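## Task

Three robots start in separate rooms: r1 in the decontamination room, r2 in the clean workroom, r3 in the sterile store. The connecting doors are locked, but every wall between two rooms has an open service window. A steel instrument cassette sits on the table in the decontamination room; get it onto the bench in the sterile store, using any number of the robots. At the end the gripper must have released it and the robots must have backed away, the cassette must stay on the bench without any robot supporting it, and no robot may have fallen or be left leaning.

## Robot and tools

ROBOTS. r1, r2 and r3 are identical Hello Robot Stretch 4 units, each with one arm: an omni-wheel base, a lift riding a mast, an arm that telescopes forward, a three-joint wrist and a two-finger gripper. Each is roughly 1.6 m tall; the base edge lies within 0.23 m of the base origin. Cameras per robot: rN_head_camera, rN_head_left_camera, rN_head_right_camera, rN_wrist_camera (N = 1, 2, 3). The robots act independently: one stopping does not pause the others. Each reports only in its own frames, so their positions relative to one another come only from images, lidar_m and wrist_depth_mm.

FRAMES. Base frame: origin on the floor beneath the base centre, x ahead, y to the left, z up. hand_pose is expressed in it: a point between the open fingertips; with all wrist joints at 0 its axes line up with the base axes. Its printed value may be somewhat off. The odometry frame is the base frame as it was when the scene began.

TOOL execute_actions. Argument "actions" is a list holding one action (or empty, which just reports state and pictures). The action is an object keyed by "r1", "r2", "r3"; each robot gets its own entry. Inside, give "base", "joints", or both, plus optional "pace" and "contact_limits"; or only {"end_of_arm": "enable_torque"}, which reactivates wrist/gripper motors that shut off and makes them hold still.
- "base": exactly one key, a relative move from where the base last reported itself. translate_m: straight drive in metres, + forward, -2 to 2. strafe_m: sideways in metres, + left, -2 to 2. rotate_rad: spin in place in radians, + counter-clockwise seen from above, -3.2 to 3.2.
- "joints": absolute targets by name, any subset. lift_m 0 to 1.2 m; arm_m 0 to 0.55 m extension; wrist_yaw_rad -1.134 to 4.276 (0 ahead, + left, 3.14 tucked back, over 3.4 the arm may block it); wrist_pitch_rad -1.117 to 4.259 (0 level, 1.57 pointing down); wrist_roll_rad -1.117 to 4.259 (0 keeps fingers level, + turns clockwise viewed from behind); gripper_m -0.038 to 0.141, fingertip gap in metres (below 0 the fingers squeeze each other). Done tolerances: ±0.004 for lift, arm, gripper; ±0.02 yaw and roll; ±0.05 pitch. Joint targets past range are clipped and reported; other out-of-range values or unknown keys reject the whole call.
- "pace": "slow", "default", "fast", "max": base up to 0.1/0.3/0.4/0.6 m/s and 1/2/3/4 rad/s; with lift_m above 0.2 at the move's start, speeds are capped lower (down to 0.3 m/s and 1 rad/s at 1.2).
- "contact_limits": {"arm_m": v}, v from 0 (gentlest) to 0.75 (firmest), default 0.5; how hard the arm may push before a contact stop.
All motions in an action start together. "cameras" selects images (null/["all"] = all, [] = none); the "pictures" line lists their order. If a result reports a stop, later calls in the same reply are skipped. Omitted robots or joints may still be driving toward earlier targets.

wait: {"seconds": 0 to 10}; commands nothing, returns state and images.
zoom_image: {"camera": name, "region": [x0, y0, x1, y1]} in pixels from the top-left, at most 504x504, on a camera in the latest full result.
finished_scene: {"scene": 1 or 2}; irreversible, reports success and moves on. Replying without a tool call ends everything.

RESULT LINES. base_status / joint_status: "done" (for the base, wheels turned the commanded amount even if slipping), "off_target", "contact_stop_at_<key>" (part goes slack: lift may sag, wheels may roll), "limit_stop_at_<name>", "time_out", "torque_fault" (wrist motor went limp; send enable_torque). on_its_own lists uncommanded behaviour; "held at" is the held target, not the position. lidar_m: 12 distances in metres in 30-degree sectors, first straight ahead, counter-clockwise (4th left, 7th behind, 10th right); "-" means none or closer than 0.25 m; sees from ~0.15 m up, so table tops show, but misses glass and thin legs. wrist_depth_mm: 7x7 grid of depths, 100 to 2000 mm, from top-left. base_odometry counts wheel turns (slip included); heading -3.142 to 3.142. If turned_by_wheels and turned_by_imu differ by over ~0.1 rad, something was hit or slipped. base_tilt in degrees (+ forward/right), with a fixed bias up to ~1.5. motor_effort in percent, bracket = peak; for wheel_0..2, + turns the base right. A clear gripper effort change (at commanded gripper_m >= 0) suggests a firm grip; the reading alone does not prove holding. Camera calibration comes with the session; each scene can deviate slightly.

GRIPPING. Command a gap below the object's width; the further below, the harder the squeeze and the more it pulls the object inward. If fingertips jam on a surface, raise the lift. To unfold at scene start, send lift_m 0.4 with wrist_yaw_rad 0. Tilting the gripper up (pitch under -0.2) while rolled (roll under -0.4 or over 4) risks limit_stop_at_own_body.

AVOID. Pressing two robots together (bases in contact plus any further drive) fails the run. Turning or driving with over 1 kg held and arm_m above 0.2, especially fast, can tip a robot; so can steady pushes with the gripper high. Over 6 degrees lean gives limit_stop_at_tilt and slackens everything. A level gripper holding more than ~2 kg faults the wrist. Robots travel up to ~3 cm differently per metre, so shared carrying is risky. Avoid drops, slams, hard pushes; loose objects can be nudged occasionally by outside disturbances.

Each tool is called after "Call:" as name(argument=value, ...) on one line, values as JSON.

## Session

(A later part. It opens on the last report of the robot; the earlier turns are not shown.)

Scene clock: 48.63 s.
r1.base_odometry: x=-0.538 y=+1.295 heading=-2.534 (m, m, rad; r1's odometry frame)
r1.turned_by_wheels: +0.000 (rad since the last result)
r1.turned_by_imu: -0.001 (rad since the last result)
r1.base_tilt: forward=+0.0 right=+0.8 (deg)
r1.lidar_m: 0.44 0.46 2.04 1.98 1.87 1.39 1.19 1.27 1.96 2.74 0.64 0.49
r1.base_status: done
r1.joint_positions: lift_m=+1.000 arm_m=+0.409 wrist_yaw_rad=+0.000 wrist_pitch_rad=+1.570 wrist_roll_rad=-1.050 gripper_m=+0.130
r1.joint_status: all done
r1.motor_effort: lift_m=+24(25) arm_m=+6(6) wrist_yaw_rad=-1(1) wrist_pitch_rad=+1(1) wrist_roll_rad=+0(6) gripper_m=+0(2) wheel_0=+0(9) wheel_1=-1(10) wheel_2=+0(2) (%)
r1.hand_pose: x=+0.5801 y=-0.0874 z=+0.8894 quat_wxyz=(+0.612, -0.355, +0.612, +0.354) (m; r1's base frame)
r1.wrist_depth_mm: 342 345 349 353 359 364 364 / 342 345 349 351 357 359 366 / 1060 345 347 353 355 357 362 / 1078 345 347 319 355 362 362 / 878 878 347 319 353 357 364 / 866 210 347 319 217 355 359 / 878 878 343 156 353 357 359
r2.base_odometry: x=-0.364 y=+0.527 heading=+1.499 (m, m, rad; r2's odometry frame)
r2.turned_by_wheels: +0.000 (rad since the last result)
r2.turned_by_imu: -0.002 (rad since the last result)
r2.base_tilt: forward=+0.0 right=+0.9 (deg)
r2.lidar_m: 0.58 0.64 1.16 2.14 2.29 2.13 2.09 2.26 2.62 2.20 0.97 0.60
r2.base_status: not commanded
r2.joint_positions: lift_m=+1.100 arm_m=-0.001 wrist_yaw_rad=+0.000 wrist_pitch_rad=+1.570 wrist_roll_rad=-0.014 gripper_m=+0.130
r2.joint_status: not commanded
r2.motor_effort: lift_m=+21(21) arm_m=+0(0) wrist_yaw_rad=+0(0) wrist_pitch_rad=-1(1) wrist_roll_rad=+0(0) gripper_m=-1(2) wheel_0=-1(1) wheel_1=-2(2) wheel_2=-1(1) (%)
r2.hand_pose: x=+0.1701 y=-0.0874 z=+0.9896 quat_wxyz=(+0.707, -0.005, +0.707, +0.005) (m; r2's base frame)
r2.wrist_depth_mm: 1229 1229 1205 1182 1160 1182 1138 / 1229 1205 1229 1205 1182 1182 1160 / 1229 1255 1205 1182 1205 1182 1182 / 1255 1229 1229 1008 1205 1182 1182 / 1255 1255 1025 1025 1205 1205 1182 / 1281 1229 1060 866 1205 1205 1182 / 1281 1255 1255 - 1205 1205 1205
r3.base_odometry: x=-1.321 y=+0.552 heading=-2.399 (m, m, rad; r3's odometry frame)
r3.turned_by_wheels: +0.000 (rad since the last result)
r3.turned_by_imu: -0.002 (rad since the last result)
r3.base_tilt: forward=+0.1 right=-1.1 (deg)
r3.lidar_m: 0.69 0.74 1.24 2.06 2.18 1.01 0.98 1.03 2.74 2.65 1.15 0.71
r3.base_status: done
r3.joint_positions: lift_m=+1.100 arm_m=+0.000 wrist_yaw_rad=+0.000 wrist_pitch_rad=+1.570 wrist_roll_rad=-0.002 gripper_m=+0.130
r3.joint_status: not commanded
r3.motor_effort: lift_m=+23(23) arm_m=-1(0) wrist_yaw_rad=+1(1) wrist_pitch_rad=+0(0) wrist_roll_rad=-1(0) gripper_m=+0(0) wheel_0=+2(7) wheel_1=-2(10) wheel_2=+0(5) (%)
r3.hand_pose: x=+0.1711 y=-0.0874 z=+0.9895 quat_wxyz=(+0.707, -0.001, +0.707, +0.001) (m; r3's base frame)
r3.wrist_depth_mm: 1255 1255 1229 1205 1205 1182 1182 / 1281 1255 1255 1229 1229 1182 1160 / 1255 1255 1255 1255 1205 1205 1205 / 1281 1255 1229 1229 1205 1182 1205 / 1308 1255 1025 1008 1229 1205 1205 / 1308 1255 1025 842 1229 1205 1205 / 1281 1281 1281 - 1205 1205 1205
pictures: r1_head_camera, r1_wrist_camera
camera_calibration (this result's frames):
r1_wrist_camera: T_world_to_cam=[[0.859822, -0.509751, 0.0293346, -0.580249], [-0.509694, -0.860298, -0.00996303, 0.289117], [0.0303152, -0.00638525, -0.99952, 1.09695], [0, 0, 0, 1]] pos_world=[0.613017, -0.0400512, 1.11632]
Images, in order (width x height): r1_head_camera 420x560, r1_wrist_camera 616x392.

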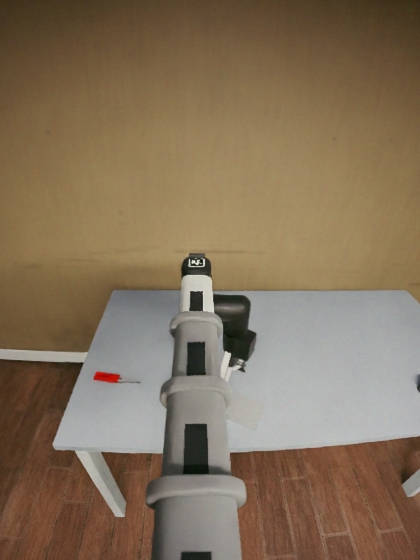

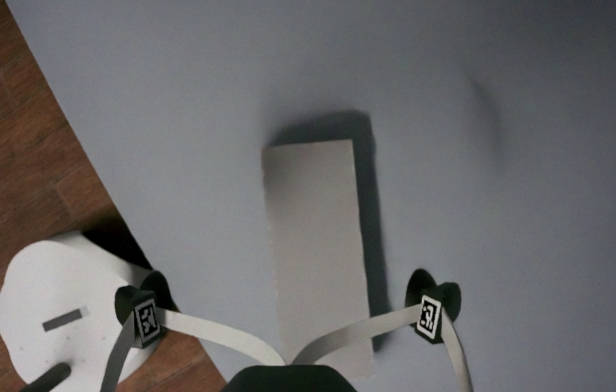

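Call:
execute_actions(actions=[{"r1":{"joints":{"arm_m":0.436,"wrist_roll_rad":-1.11,"lift_m":0.94}}}], cameras=[])

Call:
execute_actions(actions=[{"r1":{"joints":{"lift_m":0.897}}}], cameras=["r1_wrist_camera"])

Call:
execute_actions(actions=[{"r1":{"joints":{"gripper_m":0.03}}}], cameras=["r1_wrist_camera"])

Call:
execute_actions(actions=[{"r1":{"joints":{"lift_m":1.0}}}], cameras=["r1_wrist_camera"])

Scene clock: 60.50 s.
r1.base_odometry: x=-0.538 y=+1.295 heading=-2.534 (m, m, rad; r1's odometry frame)
r1.turned_by_wheels: +0.000 (rad since the last result)
r1.turned_by_imu: +0.000 (rad since the last result)
r1.base_tilt: forward=+0.1 right=+0.6 (deg)
r1.lidar_m: 0.45 0.48 2.04 1.98 1.93 1.43 1.21 1.28 1.99 2.73 0.67 0.50
r1.base_status: not commanded
r1.joint_positions: lift_m=+0.940 arm_m=+0.435 wrist_yaw_rad=+0.000 wrist_pitch_rad=+1.570 wrist_roll_rad=-1.110 gripper_m=+0.130
r1.joint_status: all done
r1.motor_effort: lift_m=+16(25) arm_m=+6(6) wrist_yaw_rad=+0(0) wrist_pitch_rad=+1(0) wrist_roll_rad=-2(5) gripper_m=+1(1) wheel_0=+0(0) wheel_1=-1(1) wheel_2=+0(0) (%)
r1.hand_pose: x=+0.6060 y=-0.0874 z=+0.8302 quat_wxyz=(+0.601, -0.373, +0.601, +0.372) (m; r1's base frame)
r1.wrist_depth_mm: 285 287 290 294 297 300 304 / 285 287 290 293 297 301 301 / 282 286 290 293 296 301 301 / 283 286 286 259 294 298 301 / 831 283 286 258 294 298 301 / 809 210 286 258 217 298 300 / 809 286 287 156 294 297 300
r2.base_odometry: x=-0.364 y=+0.527 heading=+1.499 (m, m, rad; r2's odometry frame)
r2.turned_by_wheels: +0.000 (rad since the last result)
r2.turned_by_imu: -0.001 (rad since the last result)
r2.base_tilt: forward=+0.0 right=+1.0 (deg)
r2.lidar_m: 0.58 0.62 1.18 2.14 2.30 2.13 2.08 2.25 2.64 2.19 0.98 0.61
r2.base_status: not commanded
r2.joint_positions: lift_m=+1.100 arm_m=-0.001 wrist_yaw_rad=+0.000 wrist_pitch_rad=+1.570 wrist_roll_rad=-0.014 gripper_m=+0.130
r2.joint_status: not commanded
r2.motor_effort: lift_m=+21(21) arm_m=+0(0) wrist_yaw_rad=-1(0) wrist_pitch_rad=-1(0) wrist_roll_rad=+0(2) gripper_m=-1(1) wheel_0=-1(1) wheel_1=-2(2) wheel_2=-1(1) (%)
r2.hand_pose: x=+0.1701 y=-0.0874 z=+0.9896 quat_wxyz=(+0.707, -0.005, +0.707, +0.005) (m; r2's base frame)
r2.wrist_depth_mm: 1205 1205 1182 1182 1160 1160 1160 / 1229 1205 1205 1182 1182 1160 1138 / 1255 1229 1205 1205 1205 1182 1182 / 1255 1229 1255 1025 1205 1205 1182 / 1281 1255 1008 991 1182 1160 1205 / 1255 1229 1025 866 1229 1182 1205 / 1308 1281 1255 - 1229 1205 1205
r3.base_odometry: x=-1.321 y=+0.552 heading=-2.399 (m, m, rad; r3's odometry frame)
r3.turned_by_wheels: +0.000 (rad since the last result)
r3.turned_by_imu: -0.002 (rad since the last result)
r3.base_tilt: forward=+0.0 right=-1.1 (deg)
r3.lidar_m: 0.69 0.74 1.23 2.06 2.16 1.01 0.98 1.03 2.75 2.61 1.16 0.72
r3.base_status: not commanded
r3.joint_positions: lift_m=+1.100 arm_m=+0.000 wrist_yaw_rad=+0.000 wrist_pitch_rad=+1.570 wrist_roll_rad=-0.002 gripper_m=+0.130
r3.joint_status: not commanded
r3.motor_effort: lift_m=+23(23) arm_m=+0(0) wrist_yaw_rad=+2(2) wrist_pitch_rad=+0(1) wrist_roll_rad=+0(0) gripper_m=+1(2) wheel_0=+2(2) wheel_1=-2(2) wheel_2=+0(0) (%)
r3.hand_pose: x=+0.1711 y=-0.0874 z=+0.9895 quat_wxyz=(+0.707, -0.001, +0.707, +0.001) (m; r3's base frame)
r3.wrist_depth_mm: 1255 1255 1205 1229 1205 1205 1182 / 1255 1255 1229 1205 1229 1205 1205 / 1281 1255 1229 1229 1229 1205 1205 / 1255 1255 1255 1229 1205 1205 1182 / 1281 1281 1025 1025 1205 1229 1182 / 1281 1281 1042 842 1255 1205 1205 / 1281 1255 1255 - 1229 1205 1205
pictures: none
No camera images: the call's "cameras" was empty. Leave "cameras" out to get every camera's image.

Scene clock: 61.53 s.
r1.base_odometry: x=-0.538 y=+1.295 heading=-2.534 (m, m, rad; r1's odometry frame)
r1.turned_by_wheels: +0.000 (rad since the last result)
r1.turned_by_imu: +0.000 (rad since the last result)
r1.base_tilt: forward=+0.1 right=+0.7 (deg)
r1.lidar_m: 0.43 0.46 2.06 1.99 1.92 1.40 1.22 1.25 1.98 2.74 0.67 0.50
r1.base_status: not commanded
r1.joint_positions: lift_m=+0.897 arm_m=+0.435 wrist_yaw_rad=+0.000 wrist_pitch_rad=+1.570 wrist_roll_rad=-1.110 gripper_m=+0.130
r1.joint_status: all done
r1.motor_effort: lift_m=+16(16) arm_m=+6(6) wrist_yaw_rad=-1(0) wrist_pitch_rad=+1(0) wrist_roll_rad=+0(3) gripper_m=-1(1) wheel_0=+0(0) wheel_1=-1(1) wheel_2=-1(0) (%)
r1.hand_pose: x=+0.6060 y=-0.0874 z=+0.7872 quat_wxyz=(+0.601, -0.373, +0.601, +0.372) (m; r1's base frame)
r1.wrist_depth_mm: 241 245 248 250 253 256 259 / 242 245 246 250 252 254 258 / 242 243 246 218 252 256 257 / 240 244 216 216 252 254 257 / 241 242 214 216 251 253 256 / 768 209 214 216 218 254 255 / 768 242 243 156 250 254 256
r2.base_odometry: x=-0.364 y=+0.527 heading=+1.499 (m, m, rad; r2's odometry frame)
r2.turned_by_wheels: +0.000 (rad since the last result)
r2.turned_by_imu: +0.000 (rad since the last result)
r2.base_tilt: forward=+0.0 right=+0.9 (deg)
r2.lidar_m: 0.59 0.64 1.17 2.14 2.32 2.12 2.08 2.25 2.62 2.22 0.98 0.60
r2.base_status: not commanded
r2.joint_positions: lift_m=+1.100 arm_m=-0.001 wrist_yaw_rad=+0.000 wrist_pitch_rad=+1.570 wrist_roll_rad=-0.014 gripper_m=+0.130
r2.joint_status: not commanded
r2.motor_effort: lift_m=+21(21) arm_m=+0(0) wrist_yaw_rad=+0(0) wrist_pitch_rad=-1(0) wrist_roll_rad=+1(1) gripper_m=-1(1) wheel_0=-1(1) wheel_1=-2(3) wheel_2=-1(1) (%)
r2.hand_pose: x=+0.1701 y=-0.0874 z=+0.9896 quat_wxyz=(+0.707, -0.005, +0.707, +0.005) (m; r2's base frame)
r2.wrist_depth_mm: 1229 1205 1182 1182 1182 1138 1138 / 1229 1229 1205 1205 1182 1160 1160 / 1229 1229 1205 1205 1205 1160 1160 / 1255 1229 1205 991 1205 1182 1160 / 1255 1255 1042 1025 1205 1205 1160 / 1255 1255 1042 866 1205 1205 1205 / 1255 1281 1281 - 1229 1182 1182
r3.base_odometry: x=-1.321 y=+0.552 heading=-2.399 (m, m, rad; r3's odometry frame)
r3.turned_by_wheels: +0.000 (rad since the last result)
r3.turned_by_imu: +0.000 (rad since the last result)
r3.base_tilt: forward=-0.1 right=-1.1 (deg)
r3.lidar_m: 0.68 0.72 1.22 2.05 2.19 1.02 0.98 1.04 2.74 2.65 1.16 0.71
r3.base_status: not commanded
r3.joint_positions: lift_m=+1.100 arm_m=+0.000 wrist_yaw_rad=+0.000 wrist_pitch_rad=+1.570 wrist_roll_rad=-0.002 gripper_m=+0.130
r3.joint_status: not commanded
r3.motor_effort: lift_m=+23(23) arm_m=+0(1) wrist_yaw_rad=+2(3) wrist_pitch_rad=+1(1) wrist_roll_rad=-1(0) gripper_m=-1(0) wheel_0=+2(2) wheel_1=-2(2) wheel_2=+0(0) (%)
r3.hand_pose: x=+0.1711 y=-0.0874 z=+0.9895 quat_wxyz=(+0.707, -0.001, +0.707, +0.001) (m; r3's base frame)
r3.wrist_depth_mm: 1229 1255 1255 1229 1229 1205 1182 / 1255 1229 1255 1229 1205 1205 1182 / 1281 1255 1255 1229 1229 1205 1182 / 1255 1281 1229 1205 1229 1205 1205 / 1281 1255 1042 1025 1229 1205 1205 / 1281 1255 1042 854 1205 1229 1205 / 1281 1281 1229 - 1229 1229 1205
pictures: r1_wrist_camera
camera_calibration (this result's frames):
r1_wrist_camera: T_world_to_cam=[[0.888725, -0.457509, 0.0292181, -0.612398], [-0.457426, -0.889193, -0.00983712, 0.267012], [0.0304811, -0.00462262, -0.999525, 0.993981], [0, 0, 0, 1]] pos_world=[0.636095, -0.0381574, 1.01403]
Images, in order (width x height): r1_wrist_camera 616x392.

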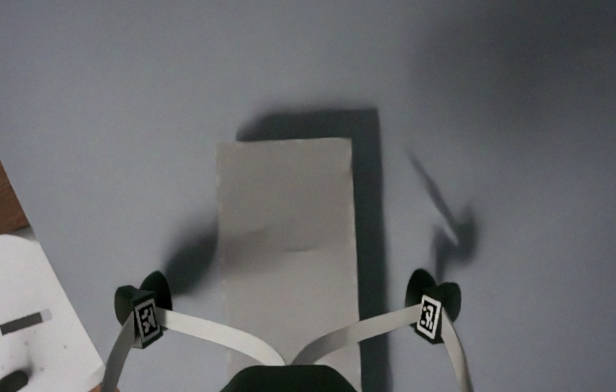

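Scene clock: 63.47 s.
r1.base_odometry: x=-0.538 y=+1.295 heading=-2.534 (m, m, rad; r1's odometry frame)
r1.turned_by_wheels: +0.000 (rad since the last result)
r1.turned_by_imu: +0.000 (rad since the last result)
r1.base_tilt: forward=+0.0 right=+0.7 (deg)
r1.lidar_m: 0.44 0.47 2.08 1.99 1.89 1.41 1.20 1.25 1.95 2.74 0.67 0.47
r1.base_status: not commanded
r1.joint_positions: lift_m=+0.897 arm_m=+0.435 wrist_yaw_rad=+0.000 wrist_pitch_rad=+1.570 wrist_roll_rad=-1.110 gripper_m=+0.031
r1.joint_status: all done
r1.motor_effort: lift_m=+17(17) arm_m=+6(6) wrist_yaw_rad=-1(1) wrist_pitch_rad=+1(1) wrist_roll_rad=-2(3) gripper_m=-22(27) wheel_0=+0(0) wheel_1=-1(0) wheel_2=-1(0) (%)
r1.hand_pose: x=+0.6061 y=-0.0874 z=+0.7871 quat_wxyz=(+0.601, -0.373, +0.601, +0.372) (m; r1's base frame)
r1.wrist_depth_mm: 242 244 247 249 253 255 257 / 241 244 246 249 252 255 257 / 241 242 245 206 251 254 257 / 241 243 204 206 251 254 256 / 240 242 204 206 250 254 254 / 768 241 202 206 202 253 255 / 768 208 204 204 249 252 255
r2.base_odometry: x=-0.364 y=+0.527 heading=+1.499 (m, m, rad; r2's odometry frame)
r2.turned_by_wheels: +0.000 (rad since the last result)
r2.turned_by_imu: -0.001 (rad since the last result)
r2.base_tilt: forward=+0.0 right=+0.9 (deg)
r2.lidar_m: 0.58 0.62 1.17 2.14 2.31 2.12 2.08 2.26 2.64 2.19 0.96 0.59
r2.base_status: not commanded
r2.joint_positions: lift_m=+1.100 arm_m=-0.001 wrist_yaw_rad=+0.000 wrist_pitch_rad=+1.570 wrist_roll_rad=-0.014 gripper_m=+0.130
r2.joint_status: not commanded
r2.motor_effort: lift_m=+21(21) arm_m=+0(0) wrist_yaw_rad=+0(1) wrist_pitch_rad=-3(2) wrist_roll_rad=-1(1) gripper_m=-3(2) wheel_0=-1(1) wheel_1=-2(3) wheel_2=-1(1) (%)
r2.hand_pose: x=+0.1701 y=-0.0874 z=+0.9896 quat_wxyz=(+0.707, -0.005, +0.707, +0.005) (m; r2's base frame)
r2.wrist_depth_mm: 1255 1205 1182 1205 1182 1182 1118 / 1229 1229 1229 1205 1160 1160 1160 / 1255 1229 1205 1182 1182 1205 1160 / 1255 1255 1229 1008 1205 1182 1182 / 1281 1281 1025 1008 1205 1205 1182 / 1281 1255 1042 866 1229 1182 1182 / 1281 1281 1255 - 1229 1255 1205
r3.base_odometry: x=-1.321 y=+0.552 heading=-2.399 (m, m, rad; r3's odometry frame)
r3.turned_by_wheels: +0.000 (rad since the last result)
r3.turned_by_imu: -0.001 (rad since the last result)
r3.base_tilt: forward=+0.0 right=-1.2 (deg)
r3.lidar_m: 0.68 0.73 1.22 2.06 2.19 1.02 0.98 1.04 2.75 2.63 1.16 0.70
r3.base_status: not commanded
r3.joint_positions: lift_m=+1.100 arm_m=+0.000 wrist_yaw_rad=+0.000 wrist_pitch_rad=+1.570 wrist_roll_rad=-0.002 gripper_m=+0.130
r3.joint_status: not commanded
r3.motor_effort: lift_m=+23(23) arm_m=+0(0) wrist_yaw_rad=+2(2) wrist_pitch_rad=+1(1) wrist_roll_rad=+0(0) gripper_m=+0(0) wheel_0=+2(1) wheel_1=-2(2) wheel_2=+0(0) (%)
r3.hand_pose: x=+0.1711 y=-0.0874 z=+0.9895 quat_wxyz=(+0.707, -0.001, +0.707, +0.001) (m; r3's base frame)
r3.wrist_depth_mm: 1255 1255 1229 1229 1205 1182 1182 / 1281 1255 1229 1229 1205 1205 1182 / 1281 1255 1229 1255 1205 1205 1205 / 1281 1255 1255 1229 1229 1205 1182 / 1255 1229 1042 1025 1229 1205 1205 / 1308 1255 1042 842 1229 1205 1182 / 1281 1281 1255 - 1229 1205 1205
pictures: r1_wrist_camera
camera_calibration (this result's frames):
r1_wrist_camera: T_world_to_cam=[[0.888766, -0.45742, 0.0293745, -0.612589], [-0.457335, -0.889239, -0.00991753, 0.267043], [0.0306574, -0.00461963, -0.999519, 0.993786], [0, 0, 0, 1]] pos_world=[0.636109, -0.0381543, 1.01395]
Images, in order (width x height): r1_wrist_camera 616x392.

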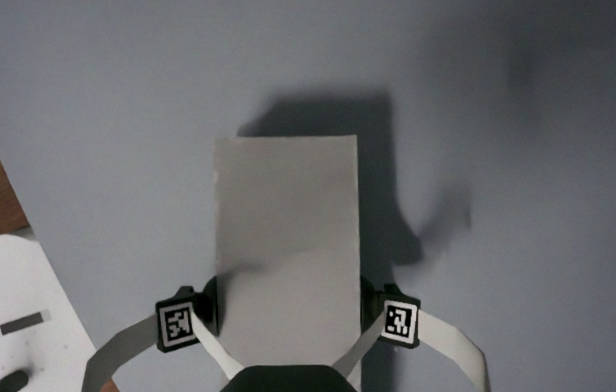

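Scene clock: 64.93 s.
r1.base_odometry: x=-0.538 y=+1.295 heading=-2.534 (m, m, rad; r1's odometry frame)
r1.turned_by_wheels: +0.000 (rad since the last result)
r1.turned_by_imu: +0.000 (rad since the last result)
r1.base_tilt: forward=+0.0 right=+0.7 (deg)
r1.lidar_m: 0.45 0.47 2.04 2.00 1.91 1.44 1.20 1.26 1.97 2.72 0.67 0.48
r1.base_status: not commanded
r1.joint_positions: lift_m=+0.999 arm_m=+0.435 wrist_yaw_rad=+0.000 wrist_pitch_rad=+1.570 wrist_roll_rad=-1.110 gripper_m=+0.031
r1.joint_status: all done
r1.motor_effort: lift_m=+28(29) arm_m=+6(6) wrist_yaw_rad=+0(1) wrist_pitch_rad=+0(0) wrist_roll_rad=+0(3) gripper_m=-23(24) wheel_0=+0(0) wheel_1=-1(1) wheel_2=+0(0) (%)
r1.hand_pose: x=+0.6061 y=-0.0874 z=+0.8892 quat_wxyz=(+0.601, -0.373, +0.601, +0.372) (m; r1's base frame)
r1.wrist_depth_mm: 340 345 349 351 355 362 364 / 342 343 347 351 355 359 362 / 1060 343 345 206 357 357 362 / 1098 343 204 206 351 357 362 / 878 345 204 205 353 357 359 / 878 878 204 204 202 355 362 / 866 521 203 204 353 355 359
r2.base_odometry: x=-0.364 y=+0.527 heading=+1.499 (m, m, rad; r2's odometry frame)
r2.turned_by_wheels: +0.000 (rad since the last result)
r2.turned_by_imu: +0.000 (rad since the last result)
r2.base_tilt: forward=+0.1 right=+0.9 (deg)
r2.lidar_m: 0.59 0.63 1.18 2.15 2.30 2.11 2.07 2.27 2.64 2.19 0.98 0.61
r2.base_status: not commanded
r2.joint_positions: lift_m=+1.100 arm_m=-0.001 wrist_yaw_rad=+0.000 wrist_pitch_rad=+1.570 wrist_roll_rad=-0.014 gripper_m=+0.130
r2.joint_status: not commanded
r2.motor_effort: lift_m=+21(21) arm_m=+0(0) wrist_yaw_rad=+0(0) wrist_pitch_rad=-3(2) wrist_roll_rad=-1(1) gripper_m=-2(4) wheel_0=-1(1) wheel_1=-2(2) wheel_2=-1(1) (%)
r2.hand_pose: x=+0.1701 y=-0.0874 z=+0.9896 quat_wxyz=(+0.707, -0.005, +0.707, +0.005) (m; r2's base frame)
r2.wrist_depth_mm: 1229 1229 1205 1205 1182 1160 1138 / 1229 1205 1205 1160 1205 1160 1160 / 1229 1255 1229 1205 1205 1182 1160 / 1281 1229 1255 1008 1205 1205 1160 / 1281 1255 1025 1025 1205 1182 1182 / 1255 1255 1025 878 1205 1205 1182 / 1281 1281 1255 - 1229 1205 1182
r3.base_odometry: x=-1.321 y=+0.552 heading=-2.399 (m, m, rad; r3's odometry frame)
r3.turned_by_wheels: +0.000 (rad since the last result)
r3.turned_by_imu: -0.001 (rad since the last result)
r3.base_tilt: forward=+0.0 right=-1.1 (deg)
r3.lidar_m: 0.69 0.73 1.23 2.05 2.19 1.01 0.98 1.03 2.74 2.65 1.14 0.72
r3.base_status: not commanded
r3.joint_positions: lift_m=+1.100 arm_m=+0.000 wrist_yaw_rad=+0.000 wrist_pitch_rad=+1.570 wrist_roll_rad=-0.002 gripper_m=+0.130
r3.joint_status: not commanded
r3.motor_effort: lift_m=+23(23) arm_m=+0(1) wrist_yaw_rad=+2(3) wrist_pitch_rad=+0(0) wrist_roll_rad=+0(0) gripper_m=+2(1) wheel_0=+1(2) wheel_1=-2(2) wheel_2=+0(0) (%)
r3.hand_pose: x=+0.1711 y=-0.0874 z=+0.9895 quat_wxyz=(+0.707, -0.001, +0.707, +0.001) (m; r3's base frame)
r3.wrist_depth_mm: 1255 1229 1229 1229 1205 1205 1160 / 1255 1281 1229 1205 1205 1205 1182 / 1281 1229 1255 1229 1229 1182 1182 / 1281 1255 1255 1229 1205 1205 1182 / 1281 1255 1025 1025 1229 1182 1205 / 1281 1281 1042 854 1205 1205 1205 / 1308 1255 1255 - 1229 1205 1205
pictures: r1_wrist_camera
camera_calibration (this result's frames):
r1_wrist_camera: T_world_to_cam=[[0.888766, -0.45742, 0.0293651, -0.61558], [-0.457336, -0.889239, -0.00991273, 0.268051], [0.0306469, -0.00461963, -0.99952, 1.09584], [0, 0, 0, 1]] pos_world=[0.636112, -0.0381543, 1.11604]
Images, in order (width x height): r1_wrist_camera 616x392.

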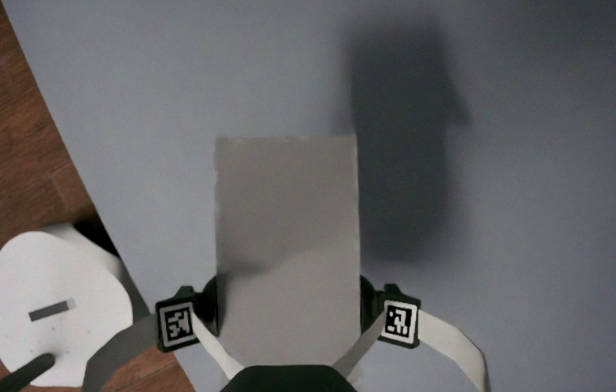

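Call:
execute_actions(actions=[{"r1":{"joints":{"lift_m":1.12,"arm_m":0.15,"wrist_roll_rad":0}},"r2":{"base":{"translate_m":0.2},"joints":{"arm_m":0.15,"lift_m":1.15}},"r3":{"base":{"translate_m":0.3},"joints":{"arm_m":0.15,"lift_m":1.15}}}], cameras=[])

Call:
execute_actions(actions=[{"r1":{"base":{"rotate_rad":3.19}}}], cameras=[])

Call:
execute_actions(actions=[{"r1":{"base":{"translate_m":0.75}}}], cameras=["r1_head_camera","r1_wrist_camera","r2_head_camera"])

Scene clock: 76.50 s.
r1.base_odometry: x=-0.538 y=+1.295 heading=-2.534 (m, m, rad; r1's odometry frame)
r1.turned_by_wheels: +0.000 (rad since the last result)
r1.turned_by_imu: +0.000 (rad since the last result)
r1.base_tilt: forward=+0.0 right=+0.6 (deg)
r1.lidar_m: 0.25 0.49 2.06 2.00 1.91 1.40 1.20 1.27 1.97 2.73 0.68 0.25
r1.base_status: not commanded
r1.joint_positions: lift_m=+1.119 arm_m=+0.151 wrist_yaw_rad=+0.000 wrist_pitch_rad=+1.570 wrist_roll_rad=+0.000 gripper_m=+0.031
r1.joint_status: all done
r1.motor_effort: lift_m=+28(29) arm_m=-6(7) wrist_yaw_rad=+1(1) wrist_pitch_rad=-1(2) wrist_roll_rad=-1(5) gripper_m=-23(23) wheel_0=+0(0) wheel_1=+0(1) wheel_2=-1(0) (%)
r1.hand_pose: x=+0.3221 y=-0.0874 z=+1.0092 quat_wxyz=(+0.707, +0.000, +0.707, +0.000) (m; r1's base frame)
r1.wrist_depth_mm: 462 469 473 473 484 484 488 / 462 466 469 473 480 484 484 / 661 866 466 206 1255 1281 1281 / 1182 1182 204 205 1229 1281 1255 / 1205 1182 204 206 1229 1229 1255 / 1182 1205 202 205 202 1281 1281 / 1229 1205 203 204 1255 1229 1255
r2.base_odometry: x=-0.349 y=+0.727 heading=+1.499 (m, m, rad; r2's odometry frame)
r2.turned_by_wheels: +0.000 (rad since the last result)
r2.turned_by_imu: -0.002 (rad since the last result)
r2.base_tilt: forward=+0.1 right=+0.9 (deg)
r2.lidar_m: 0.39 0.42 0.87 2.10 2.29 2.33 2.29 2.47 2.66 1.62 0.52 0.40
r2.base_status: done
r2.joint_positions: lift_m=+1.150 arm_m=+0.149 wrist_yaw_rad=+0.000 wrist_pitch_rad=+1.570 wrist_roll_rad=-0.014 gripper_m=+0.130
r2.joint_status: all done
r2.motor_effort: lift_m=+21(23) arm_m=+8(5) wrist_yaw_rad=-1(0) wrist_pitch_rad=+0(1) wrist_roll_rad=+1(0) gripper_m=-2(2) wheel_0=+0(5) wheel_1=+0(4) wheel_2=+1(8) (%)
r2.hand_pose: x=+0.3197 y=-0.0874 z=+1.0395 quat_wxyz=(+0.707, -0.005, +0.707, +0.005) (m; r2's base frame)
r2.wrist_depth_mm: 402 402 397 389 389 384 379 / 410 402 397 394 389 387 384 / 1281 421 402 394 394 392 384 / 1308 1281 1281 1255 1229 1255 1229 / 1336 1336 1308 1060 1229 1229 1229 / 1336 1308 1060 1060 1281 1255 1229 / 1336 1308 1308 - 1255 1255 1255
r3.base_odometry: x=-1.542 y=+0.349 heading=-2.399 (m, m, rad; r3's odometry frame)
r3.turned_by_wheels: +0.000 (rad since the last result)
r3.turned_by_imu: -0.003 (rad since the last result)
r3.base_tilt: forward=+0.1 right=-1.2 (deg)
r3.lidar_m: 0.39 0.41 0.83 2.06 2.16 1.34 1.29 1.36 2.77 1.84 0.52 0.39
r3.base_status: done
r3.joint_positions: lift_m=+1.150 arm_m=+0.149 wrist_yaw_rad=+0.000 wrist_pitch_rad=+1.570 wrist_roll_rad=-0.002 gripper_m=+0.130
r3.joint_status: all done
r3.motor_effort: lift_m=+24(25) arm_m=+5(6) wrist_yaw_rad=+2(3) wrist_pitch_rad=+0(1) wrist_roll_rad=+0(0) gripper_m=+2(0) wheel_0=+3(7) wheel_1=+4(7) wheel_2=-1(9) (%)
r3.hand_pose: x=+0.3202 y=-0.0874 z=+1.0394 quat_wxyz=(+0.707, -0.001, +0.707, +0.001) (m; r3's base frame)
r3.wrist_depth_mm: 413 410 404 399 394 392 389 / 445 413 407 404 399 392 389 / 634 415 410 402 397 394 389 / 1336 1308 1255 1281 1255 1255 1229 / 1336 1308 1281 1098 1255 1255 1255 / 1366 1308 1098 1060 1255 1255 1255 / 1336 1336 1281 - 1281 1281 1255
pictures: none
No camera images: the call's "cameras" was empty. Leave "cameras" out to get every camera's image.

Scene clock: 80.37 s.
r1.base_odometry: x=-0.538 y=+1.295 heading=+0.656 (m, m, rad; r1's odometry frame)
r1.turned_by_wheels: +3.190 (rad since the last result)
r1.turned_by_imu: +3.138 (rad since the last result)
r1.base_tilt: forward=+0.1 right=+0.5 (deg)
r1.lidar_m: 0.25 1.24 2.06 2.71 0.66 0.48 0.45 0.47 2.07 1.99 1.81 0.25
r1.base_status: done
r1.joint_positions: lift_m=+1.119 arm_m=+0.151 wrist_yaw_rad=+0.000 wrist_pitch_rad=+1.570 wrist_roll_rad=+0.000 gripper_m=+0.031
r1.joint_status: not commanded
r1.motor_effort: lift_m=+27(27) arm_m=-7(6) wrist_yaw_rad=+0(0) wrist_pitch_rad=+1(1) wrist_roll_rad=-1(2) gripper_m=-25(22) wheel_0=-2(6) wheel_1=-3(5) wheel_2=-1(8) (%)
r1.hand_pose: x=+0.3223 y=-0.0874 z=+1.0092 quat_wxyz=(+0.707, +0.000, +0.707, +0.000) (m; r1's base frame)
r1.wrist_depth_mm: 1229 1229 1205 1255 1255 1308 1281 / 1229 1205 1255 1229 1229 1281 1281 / 1205 1205 1255 206 1229 1255 1281 / 1205 1205 204 206 1281 1281 1255 / 1205 1229 204 205 1229 1255 1281 / 1205 1205 203 204 203 1255 1255 / 1182 1205 203 205 1229 1255 1281
r2.base_odometry: x=-0.349 y=+0.727 heading=+1.499 (m, m, rad; r2's odometry frame)
r2.turned_by_wheels: +0.000 (rad since the last result)
r2.turned_by_imu: -0.001 (rad since the last result)
r2.base_tilt: forward=+0.0 right=+0.9 (deg)
r2.lidar_m: 0.39 0.42 0.86 2.11 2.28 2.32 2.29 2.47 2.64 1.62 0.52 0.40
r2.base_status: not commanded
r2.joint_positions: lift_m=+1.150 arm_m=+0.149 wrist_yaw_rad=+0.000 wrist_pitch_rad=+1.570 wrist_roll_rad=-0.014 gripper_m=+0.130
r2.joint_status: not commanded
r2.motor_effort: lift_m=+21(21) arm_m=+8(8) wrist_yaw_rad=+0(1) wrist_pitch_rad=+0(1) wrist_roll_rad=+0(1) gripper_m=-1(1) wheel_0=+0(0) wheel_1=+0(0) wheel_2=+1(1) (%)
r2.hand_pose: x=+0.3197 y=-0.0874 z=+1.0395 quat_wxyz=(+0.707, -0.005, +0.707, +0.005) (m; r2's base frame)
r2.wrist_depth_mm: 404 399 397 394 389 382 379 / 407 404 399 394 392 387 382 / 1308 418 402 394 392 389 384 / 1336 1281 1281 1281 1255 1255 1229 / 1336 1308 1281 1060 1255 1255 1255 / 1336 1336 1078 1042 1255 1229 1229 / 1336 1308 1308 - 1281 1281 1255
r3.base_odometry: x=-1.542 y=+0.349 heading=-2.399 (m, m, rad; r3's odometry frame)
r3.turned_by_wheels: +0.000 (rad since the last result)
r3.turned_by_imu: -0.002 (rad since the last result)
r3.base_tilt: forward=+0.0 right=-1.1 (deg)
r3.lidar_m: 0.38 0.42 0.83 2.05 2.16 1.32 1.28 1.38 2.75 1.84 0.54 0.41
r3.base_status: not commanded
r3.joint_positions: lift_m=+1.150 arm_m=+0.149 wrist_yaw_rad=+0.000 wrist_pitch_rad=+1.570 wrist_roll_rad=-0.002 gripper_m=+0.130
r3.joint_status: not commanded
r3.motor_effort: lift_m=+24(23) arm_m=+5(5) wrist_yaw_rad=+2(2) wrist_pitch_rad=-1(1) wrist_roll_rad=+0(0) gripper_m=+0(1) wheel_0=+3(3) wheel_1=+4(4) wheel_2=-1(1) (%)
r3.hand_pose: x=+0.3202 y=-0.0874 z=+1.0394 quat_wxyz=(+0.707, -0.001, +0.707, +0.001) (m; r3's base frame)
r3.wrist_depth_mm: 413 410 404 402 397 392 389 / 445 413 404 402 397 394 389 / 640 413 410 404 399 392 392 / 1336 1281 1281 1308 1255 1255 1255 / 1308 1308 1336 1078 1281 1255 1255 / 1366 1336 1078 1060 1255 1281 1281 / 1336 1336 1308 - 1255 1281 1255
pictures: none
No camera images: the call's "cameras" was empty. Leave "cameras" out to get every camera's image.

Scene clock: 84.37 s.
r1.base_odometry: x=+0.057 y=+1.753 heading=+0.656 (m, m, rad; r1's odometry frame)
r1.turned_by_wheels: +0.000 (rad since the last result)
r1.turned_by_imu: -0.005 (rad since the last result)
r1.base_tilt: forward=+0.1 right=+0.6 (deg)
r1.lidar_m: 0.25 0.42 0.61 2.69 2.84 1.27 1.20 1.31 2.08 2.03 0.84 0.25
r1.base_status: done
r1.joint_positions: lift_m=+1.119 arm_m=+0.151 wrist_yaw_rad=+0.000 wrist_pitch_rad=+1.570 wrist_roll_rad=+0.000 gripper_m=+0.031
r1.joint_status: not commanded
r1.motor_effort: lift_m=+27(27) arm_m=-6(6) wrist_yaw_rad=-1(0) wrist_pitch_rad=+0(1) wrist_roll_rad=-1(0) gripper_m=-22(23) wheel_0=+0(7) wheel_1=+3(5) wheel_2=+0(10) (%)
r1.hand_pose: x=+0.3222 y=-0.0874 z=+1.0092 quat_wxyz=(+0.707, +0.000, +0.707, +0.000) (m; r1's base frame)
r1.wrist_depth_mm: 359 364 370 373 375 377 521 / 362 364 366 373 375 379 723 / 1205 1182 1138 206 1255 1255 1255 / 1182 1182 205 205 1281 1255 1255 / 1205 1205 204 206 1229 1255 1308 / 1205 1205 204 204 202 1255 1255 / 1205 683 203 205 1229 1229 1255
r2.base_odometry: x=-0.349 y=+0.727 heading=+1.499 (m, m, rad; r2's odometry frame)
r2.turned_by_wheels: +0.000 (rad since the last result)
r2.turned_by_imu: -0.001 (rad since the last result)
r2.base_tilt: forward=+0.1 right=+1.0 (deg)
r2.lidar_m: 0.37 0.42 0.86 2.11 2.29 2.34 2.29 2.50 2.64 1.61 0.53 0.39
r2.base_status: not commanded
r2.joint_positions: lift_m=+1.150 arm_m=+0.149 wrist_yaw_rad=+0.000 wrist_pitch_rad=+1.570 wrist_roll_rad=-0.014 gripper_m=+0.130
r2.joint_status: not commanded
r2.motor_effort: lift_m=+22(21) arm_m=+8(8) wrist_yaw_rad=-1(0) wrist_pitch_rad=-1(0) wrist_roll_rad=+1(1) gripper_m=-2(3) wheel_0=+0(0) wheel_1=-1(1) wheel_2=+1(1) (%)
r2.hand_pose: x=+0.3197 y=-0.0874 z=+1.0395 quat_wxyz=(+0.707, -0.005, +0.707, +0.005) (m; r2's base frame)
r2.wrist_depth_mm: 404 402 394 392 389 382 379 / 410 402 399 394 389 387 382 / 1308 418 404 399 392 387 384 / 1308 1308 1281 1255 1255 1255 1229 / 1308 1308 1281 1060 1255 1255 1205 / 1308 1336 1078 1060 1281 1229 1255 / 1336 1308 1281 - 1308 1281 1255
r3.base_odometry: x=-1.542 y=+0.349 heading=-2.399 (m, m, rad; r3's odometry frame)
r3.turned_by_wheels: +0.000 (rad since the last result)
r3.turned_by_imu: -0.002 (rad since the last result)
r3.base_tilt: forward=+0.1 right=-1.2 (deg)
r3.lidar_m: 0.39 0.42 0.82 2.04 2.19 1.33 1.28 1.36 2.77 1.85 0.55 0.40
r3.base_status: not commanded
r3.joint_positions: lift_m=+1.150 arm_m=+0.149 wrist_yaw_rad=+0.000 wrist_pitch_rad=+1.570 wrist_roll_rad=-0.002 gripper_m=+0.130
r3.joint_status: not commanded
r3.motor_effort: lift_m=+23(24) arm_m=+5(5) wrist_yaw_rad=+2(1) wrist_pitch_rad=+0(0) wrist_roll_rad=+0(0) gripper_m=+0(0) wheel_0=+3(3) wheel_1=+3(4) wheel_2=-1(1) (%)
r3.hand_pose: x=+0.3202 y=-0.0874 z=+1.0394 quat_wxyz=(+0.707, -0.001, +0.707, +0.001) (m; r3's base frame)
r3.wrist_depth_mm: 410 407 404 399 397 394 389 / 449 410 407 402 399 394 389 / 640 413 410 404 399 394 392 / 1336 1308 1281 1255 1281 1255 1229 / 1336 1308 1281 1098 1281 1255 1255 / 1308 1308 1060 1060 1255 1229 1255 / 1366 1308 1308 - 1255 1255 1255
pictures: r1_head_camera, r1_wrist_camera, r2_head_camera
camera_calibration (this result's frames):
r1_wrist_camera: T_world_to_cam=[[-0.0142896, -0.999492, 0.02848, -0.122325], [-0.999849, 0.0140011, -0.0103034, 0.393548], [0.00989943, -0.0286229, -0.999541, 1.22913], [0, 0, 0, 1]] pos_world=[0.379573, -0.0925912, 1.23611]
Images, in order (width x height): r1_head_camera 420x560, r1_wrist_camera 616x392, r2_head_camera 420x560.

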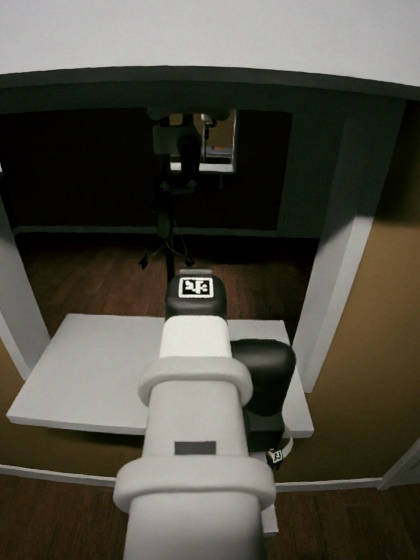

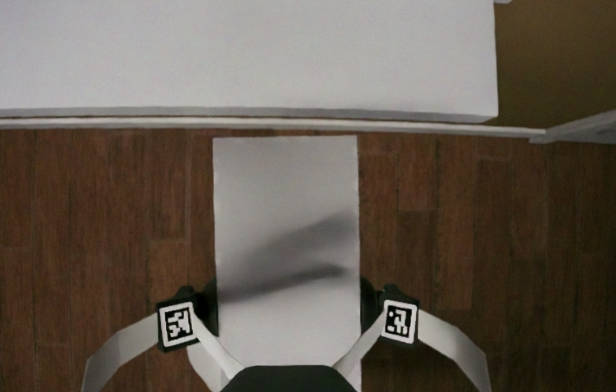

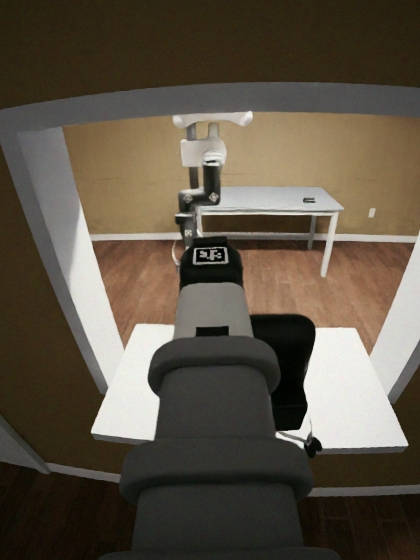

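Call:
execute_actions(actions=[{"r1":{"base":{"strafe_m":0.19},"joints":{"lift_m":1.05}},"r2":{"joints":{"arm_m":0.0}}}], cameras=[])

Call:
execute_actions(actions=[{"r1":{"joints":{"arm_m":0.55}}}], cameras=[])

Call:
execute_actions(actions=[{"r1":{"joints":{"lift_m":0.997}}}], cameras=["r1_wrist_camera","r2_head_camera"])

Scene clock: 93.03 s.
r1.base_odometry: x=-0.059 y=+1.903 heading=+0.656 (m, m, rad; r1's odometry frame)
r1.turned_by_wheels: +0.000 (rad since the last result)
r1.turned_by_imu: +0.001 (rad since the last result)
r1.base_tilt: forward=+0.0 right=+0.6 (deg)
r1.lidar_m: 0.26 0.45 0.94 2.49 2.64 1.23 1.17 1.29 2.27 1.94 0.62 0.25
r1.base_status: done
r1.joint_positions: lift_m=+1.050 arm_m=+0.151 wrist_yaw_rad=+0.000 wrist_pitch_rad=+1.570 wrist_roll_rad=+0.000 gripper_m=+0.031
r1.joint_status: all done
r1.motor_effort: lift_m=+17(26) arm_m=-5(6) wrist_yaw_rad=+0(0) wrist_pitch_rad=+0(0) wrist_roll_rad=+0(1) gripper_m=-26(23) wheel_0=+0(9) wheel_1=+0(10) wheel_2=+0(1) (%)
r1.hand_pose: x=+0.3222 y=-0.0874 z=+0.9400 quat_wxyz=(+0.707, +0.000, +0.707, +0.000) (m; r1's base frame)
r1.wrist_depth_mm: 293 297 298 301 304 307 310 / 315 322 325 324 317 307 309 / 1118 1138 1118 207 1182 1205 1182 / 1138 1160 204 205 1182 1182 1229 / 1138 1138 204 206 1160 1182 1205 / 1138 1138 203 204 202 1182 1205 / 1138 654 203 204 1205 1205 1205
r2.base_odometry: x=-0.349 y=+0.727 heading=+1.499 (m, m, rad; r2's odometry frame)
r2.turned_by_wheels: +0.000 (rad since the last result)
r2.turned_by_imu: -0.002 (rad since the last result)
r2.base_tilt: forward=+0.1 right=+0.9 (deg)
r2.lidar_m: 0.37 0.41 0.85 2.11 2.29 2.34 2.29 2.47 2.65 1.62 0.52 0.41
r2.base_status: not commanded
r2.joint_positions: lift_m=+1.150 arm_m=+0.001 wrist_yaw_rad=+0.000 wrist_pitch_rad=+1.570 wrist_roll_rad=-0.014 gripper_m=+0.130
r2.joint_status: all done
r2.motor_effort: lift_m=+22(21) arm_m=-8(14) wrist_yaw_rad=-1(1) wrist_pitch_rad=-1(2) wrist_roll_rad=-1(0) gripper_m=-2(3) wheel_0=+0(0) wheel_1=-1(1) wheel_2=+1(1) (%)
r2.hand_pose: x=+0.1725 y=-0.0874 z=+1.0395 quat_wxyz=(+0.707, -0.005, +0.707, +0.005) (m; r2's base frame)
r2.wrist_depth_mm: 931 891 854 820 413 397 384 / 1255 1281 1255 1229 1160 1138 1078 / 1308 1281 1281 1255 1255 1229 1229 / 1336 1308 1281 1060 1229 1255 1229 / 1336 1308 1060 1042 1255 1229 1229 / 1308 1336 1281 866 1281 1255 1255 / 1336 1308 1308 - 1281 1281 1281
r3.base_odometry: x=-1.542 y=+0.349 heading=-2.399 (m, m, rad; r3's odometry frame)
r3.turned_by_wheels: +0.000 (rad since the last result)
r3.turned_by_imu: -0.002 (rad since the last result)
r3.base_tilt: forward=+0.0 right=-1.1 (deg)
r3.lidar_m: 0.39 0.41 0.84 2.05 2.18 1.33 1.28 1.38 2.75 1.84 0.52 0.41
r3.base_status: not commanded
r3.joint_positions: lift_m=+1.150 arm_m=+0.149 wrist_yaw_rad=+0.000 wrist_pitch_rad=+1.570 wrist_roll_rad=-0.002 gripper_m=+0.130
r3.joint_status: not commanded
r3.motor_effort: lift_m=+24(24) arm_m=+5(6) wrist_yaw_rad=+0(1) wrist_pitch_rad=+0(1) wrist_roll_rad=+0(1) gripper_m=+1(0) wheel_0=+3(3) wheel_1=+3(3) wheel_2=-1(1) (%)
r3.hand_pose: x=+0.3202 y=-0.0874 z=+1.0394 quat_wxyz=(+0.707, -0.001, +0.707, +0.001) (m; r3's base frame)
r3.wrist_depth_mm: 413 410 404 402 397 392 387 / 449 410 404 399 397 394 389 / 634 413 407 404 399 394 389 / 1336 1308 1366 1281 1255 1255 1229 / 1366 1308 1308 1078 1255 1229 1229 / 1336 1336 1078 1078 1281 1255 1229 / 1336 1308 1336 - 1281 1255 1255
pictures: none
No camera images: the call's "cameras" was empty. Leave "cameras" out to get every camera's image.

Scene clock: 95.30 s.
r1.base_odometry: x=-0.059 y=+1.903 heading=+0.656 (m, m, rad; r1's odometry frame)
r1.turned_by_wheels: +0.000 (rad since the last result)
r1.turned_by_imu: +0.000 (rad since the last result)
r1.base_tilt: forward=+0.0 right=+0.6 (deg)
r1.lidar_m: 0.41 0.44 0.96 2.48 2.66 1.24 1.18 1.29 2.30 1.95 0.62 0.43
r1.base_status: not commanded
r1.joint_positions: lift_m=+1.050 arm_m=+0.548 wrist_yaw_rad=+0.000 wrist_pitch_rad=+1.570 wrist_roll_rad=+0.000 gripper_m=+0.031
r1.joint_status: all done
joint sent to its limit — the command would take r1.arm_m past its upper limit, so that joint was sent only as far as its limit.
r1.motor_effort: lift_m=+17(17) arm_m=+6(5) wrist_yaw_rad=-1(1) wrist_pitch_rad=+0(1) wrist_roll_rad=+0(0) gripper_m=-21(22) wheel_0=+0(0) wheel_1=+0(1) wheel_2=+0(0) (%)
r1.hand_pose: x=+0.7188 y=-0.0874 z=+0.9400 quat_wxyz=(+0.707, +0.000, +0.707, +0.000) (m; r1's base frame)
r1.wrist_depth_mm: 293 723 627 627 634 1205 1205 / 291 296 297 301 303 306 307 / 291 294 297 206 303 304 307 / 291 293 204 205 303 304 307 / 290 293 204 205 301 303 306 / 290 290 203 205 202 304 306 / 287 291 203 205 298 301 304
r2.base_odometry: x=-0.349 y=+0.727 heading=+1.499 (m, m, rad; r2's odometry frame)
r2.turned_by_wheels: +0.000 (rad since the last result)
r2.turned_by_imu: -0.001 (rad since the last result)
r2.base_tilt: forward=+0.1 right=+0.9 (deg)
r2.lidar_m: 0.39 0.43 0.85 2.11 2.29 2.32 2.28 2.47 2.63 1.62 0.51 0.40
r2.base_status: not commanded
r2.joint_positions: lift_m=+1.150 arm_m=+0.001 wrist_yaw_rad=+0.000 wrist_pitch_rad=+1.570 wrist_roll_rad=-0.014 gripper_m=+0.130
r2.joint_status: not commanded
r2.motor_effort: lift_m=+22(22) arm_m=-8(8) wrist_yaw_rad=-1(0) wrist_pitch_rad=+1(2) wrist_roll_rad=-1(1) gripper_m=-2(2) wheel_0=+0(0) wheel_1=+0(1) wheel_2=+1(1) (%)
r2.hand_pose: x=+0.1725 y=-0.0874 z=+1.0395 quat_wxyz=(+0.707, -0.005, +0.707, +0.005) (m; r2's base frame)
r2.wrist_depth_mm: 946 891 854 820 413 397 384 / 1281 1281 1255 1229 1182 1138 1098 / 1308 1281 1255 1255 1255 1255 1205 / 1308 1281 1281 1060 1255 1229 1229 / 1336 1308 1078 1060 1255 1255 1255 / 1308 1308 1308 878 1255 1255 1229 / 1366 1308 1308 - 1255 1255 1255
r3.base_odometry: x=-1.542 y=+0.349 heading=-2.399 (m, m, rad; r3's odometry frame)
r3.turned_by_wheels: +0.000 (rad since the last result)
r3.turned_by_imu: -0.001 (rad since the last result)
r3.base_tilt: forward=+0.0 right=-1.1 (deg)
r3.lidar_m: 0.39 0.43 0.79 2.05 2.17 1.32 1.28 1.37 2.76 1.85 0.54 0.42
r3.base_status: not commanded
r3.joint_positions: lift_m=+1.150 arm_m=+0.149 wrist_yaw_rad=+0.000 wrist_pitch_rad=+1.570 wrist_roll_rad=-0.002 gripper_m=+0.130
r3.joint_status: not commanded
r3.motor_effort: lift_m=+24(23) arm_m=+5(5) wrist_yaw_rad=+1(1) wrist_pitch_rad=+0(0) wrist_roll_rad=+0(0) gripper_m=+0(1) wheel_0=+3(3) wheel_1=+4(4) wheel_2=-1(1) (%)
r3.hand_pose: x=+0.3202 y=-0.0874 z=+1.0394 quat_wxyz=(+0.707, -0.001, +0.707, +0.001) (m; r3's base frame)
r3.wrist_depth_mm: 415 410 404 402 397 392 389 / 449 413 407 402 399 394 389 / 640 415 407 404 399 397 389 / 1336 1308 1281 1308 1255 1255 1229 / 1336 1308 1308 1098 1255 1229 1229 / 1336 1308 1098 1042 1281 1255 1255 / 1366 1336 1336 - 1281 1281 1255
pictures: none
No camera images: the call's "cameras" was empty. Leave "cameras" out to get every camera's image.

Scene clock: 96.43 s.
r1.base_odometry: x=-0.059 y=+1.903 heading=+0.656 (m, m, rad; r1's odometry frame)
r1.turned_by_wheels: +0.000 (rad since the last result)
r1.turned_by_imu: +0.000 (rad since the last result)
r1.base_tilt: forward=+0.1 right=+0.7 (deg)
r1.lidar_m: 0.37 0.43 0.94 2.48 2.65 1.25 1.19 1.27 2.32 1.91 0.57 0.42
r1.base_status: not commanded
r1.joint_positions: lift_m=+0.997 arm_m=+0.548 wrist_yaw_rad=+0.000 wrist_pitch_rad=+1.570 wrist_roll_rad=+0.000 gripper_m=+0.031
r1.joint_status: all done
r1.motor_effort: lift_m=+17(17) arm_m=+6(6) wrist_yaw_rad=-1(1) wrist_pitch_rad=+1(1) wrist_roll_rad=+0(2) gripper_m=-25(22) wheel_0=+0(0) wheel_1=+0(0) wheel_2=+0(0) (%)
r1.hand_pose: x=+0.7188 y=-0.0874 z=+0.8871 quat_wxyz=(+0.707, +0.000, +0.707, +0.000) (m; r1's base frame)
r1.wrist_depth_mm: 242 242 244 248 249 252 254 / 240 242 244 246 250 252 254 / 240 242 244 206 249 251 253 / 239 240 205 206 248 251 252 / 239 240 204 205 248 250 253 / 238 239 203 204 202 250 251 / 238 239 204 205 246 249 251
r2.base_odometry: x=-0.349 y=+0.727 heading=+1.499 (m, m, rad; r2's odometry frame)
r2.turned_by_wheels: +0.000 (rad since the last result)
r2.turned_by_imu: +0.000 (rad since the last result)
r2.base_tilt: forward=+0.1 right=+1.0 (deg)
r2.lidar_m: 0.39 0.43 0.88 2.11 2.29 2.33 2.29 2.48 2.65 1.65 0.52 0.40
r2.base_status: not commanded
r2.joint_positions: lift_m=+1.150 arm_m=+0.001 wrist_yaw_rad=+0.000 wrist_pitch_rad=+1.570 wrist_roll_rad=-0.014 gripper_m=+0.130
r2.joint_status: not commanded
r2.motor_effort: lift_m=+21(22) arm_m=-8(8) wrist_yaw_rad=+0(0) wrist_pitch_rad=+0(2) wrist_roll_rad=+1(0) gripper_m=-3(2) wheel_0=+0(0) wheel_1=+0(0) wheel_2=+1(1) (%)
r2.hand_pose: x=+0.1725 y=-0.0874 z=+1.0395 quat_wxyz=(+0.707, -0.005, +0.707, +0.005) (m; r2's base frame)
r2.wrist_depth_mm: 946 904 854 809 413 399 384 / 1281 1281 1255 1255 1160 1138 1098 / 1281 1281 1281 1281 1255 1229 1205 / 1308 1308 1281 1078 1255 1229 1255 / 1308 1281 1060 1042 1281 1281 1255 / 1336 1308 1281 878 1255 1255 1255 / 1308 1308 1308 - 1281 1281 1229
r3.base_odometry: x=-1.542 y=+0.349 heading=-2.399 (m, m, rad; r3's odometry frame)
r3.turned_by_wheels: +0.000 (rad since the last result)
r3.turned_by_imu: +0.000 (rad since the last result)
r3.base_tilt: forward=+0.1 right=-1.2 (deg)
r3.lidar_m: 0.39 0.42 0.84 2.06 2.18 1.32 1.29 1.35 2.76 1.84 0.55 0.40
r3.base_status: not commanded
r3.joint_positions: lift_m=+1.150 arm_m=+0.149 wrist_yaw_rad=+0.000 wrist_pitch_rad=+1.570 wrist_roll_rad=-0.002 gripper_m=+0.130
r3.joint_status: not commanded
r3.motor_effort: lift_m=+24(24) arm_m=+5(6) wrist_yaw_rad=+1(1) wrist_pitch_rad=-1(0) wrist_roll_rad=+0(0) gripper_m=+2(0) wheel_0=+3(3) wheel_1=+3(4) wheel_2=-1(1) (%)
r3.hand_pose: x=+0.3202 y=-0.0874 z=+1.0394 quat_wxyz=(+0.707, -0.001, +0.707, +0.001) (m; r3's base frame)
r3.wrist_depth_mm: 415 410 407 402 397 394 389 / 445 413 407 402 397 392 389 / 634 413 407 402 397 394 392 / 1336 1308 1308 1281 1281 1229 1229 / 1336 1308 1281 1078 1281 1255 1255 / 1308 1308 1078 1078 1255 1255 1255 / 1336 1308 1336 - 1255 1281 1255
pictures: r1_wrist_camera, r2_head_camera
camera_calibration (this result's frames):
r1_wrist_camera: T_world_to_cam=[[-0.0139965, -0.999496, 0.0284778, -0.113387], [-0.999851, 0.0137035, -0.0104582, 0.788947], [0.0100627, -0.0286199, -0.99954, 1.10298], [0, 0, 0, 1]] pos_world=[0.776144, -0.092574, 1.11396]
Images, in order (width x height): r1_wrist_camera 616x392, r2_head_camera 420x560.

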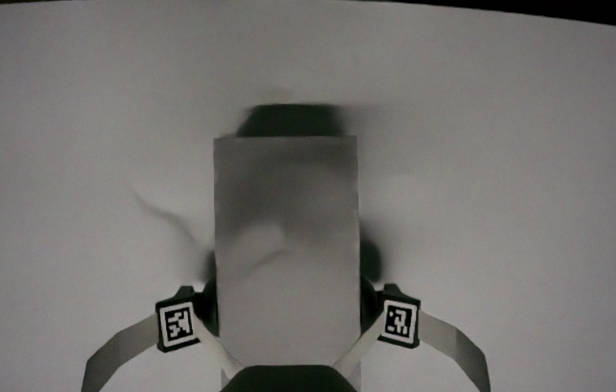

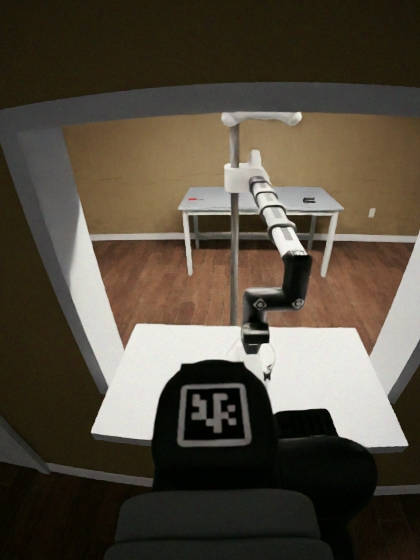

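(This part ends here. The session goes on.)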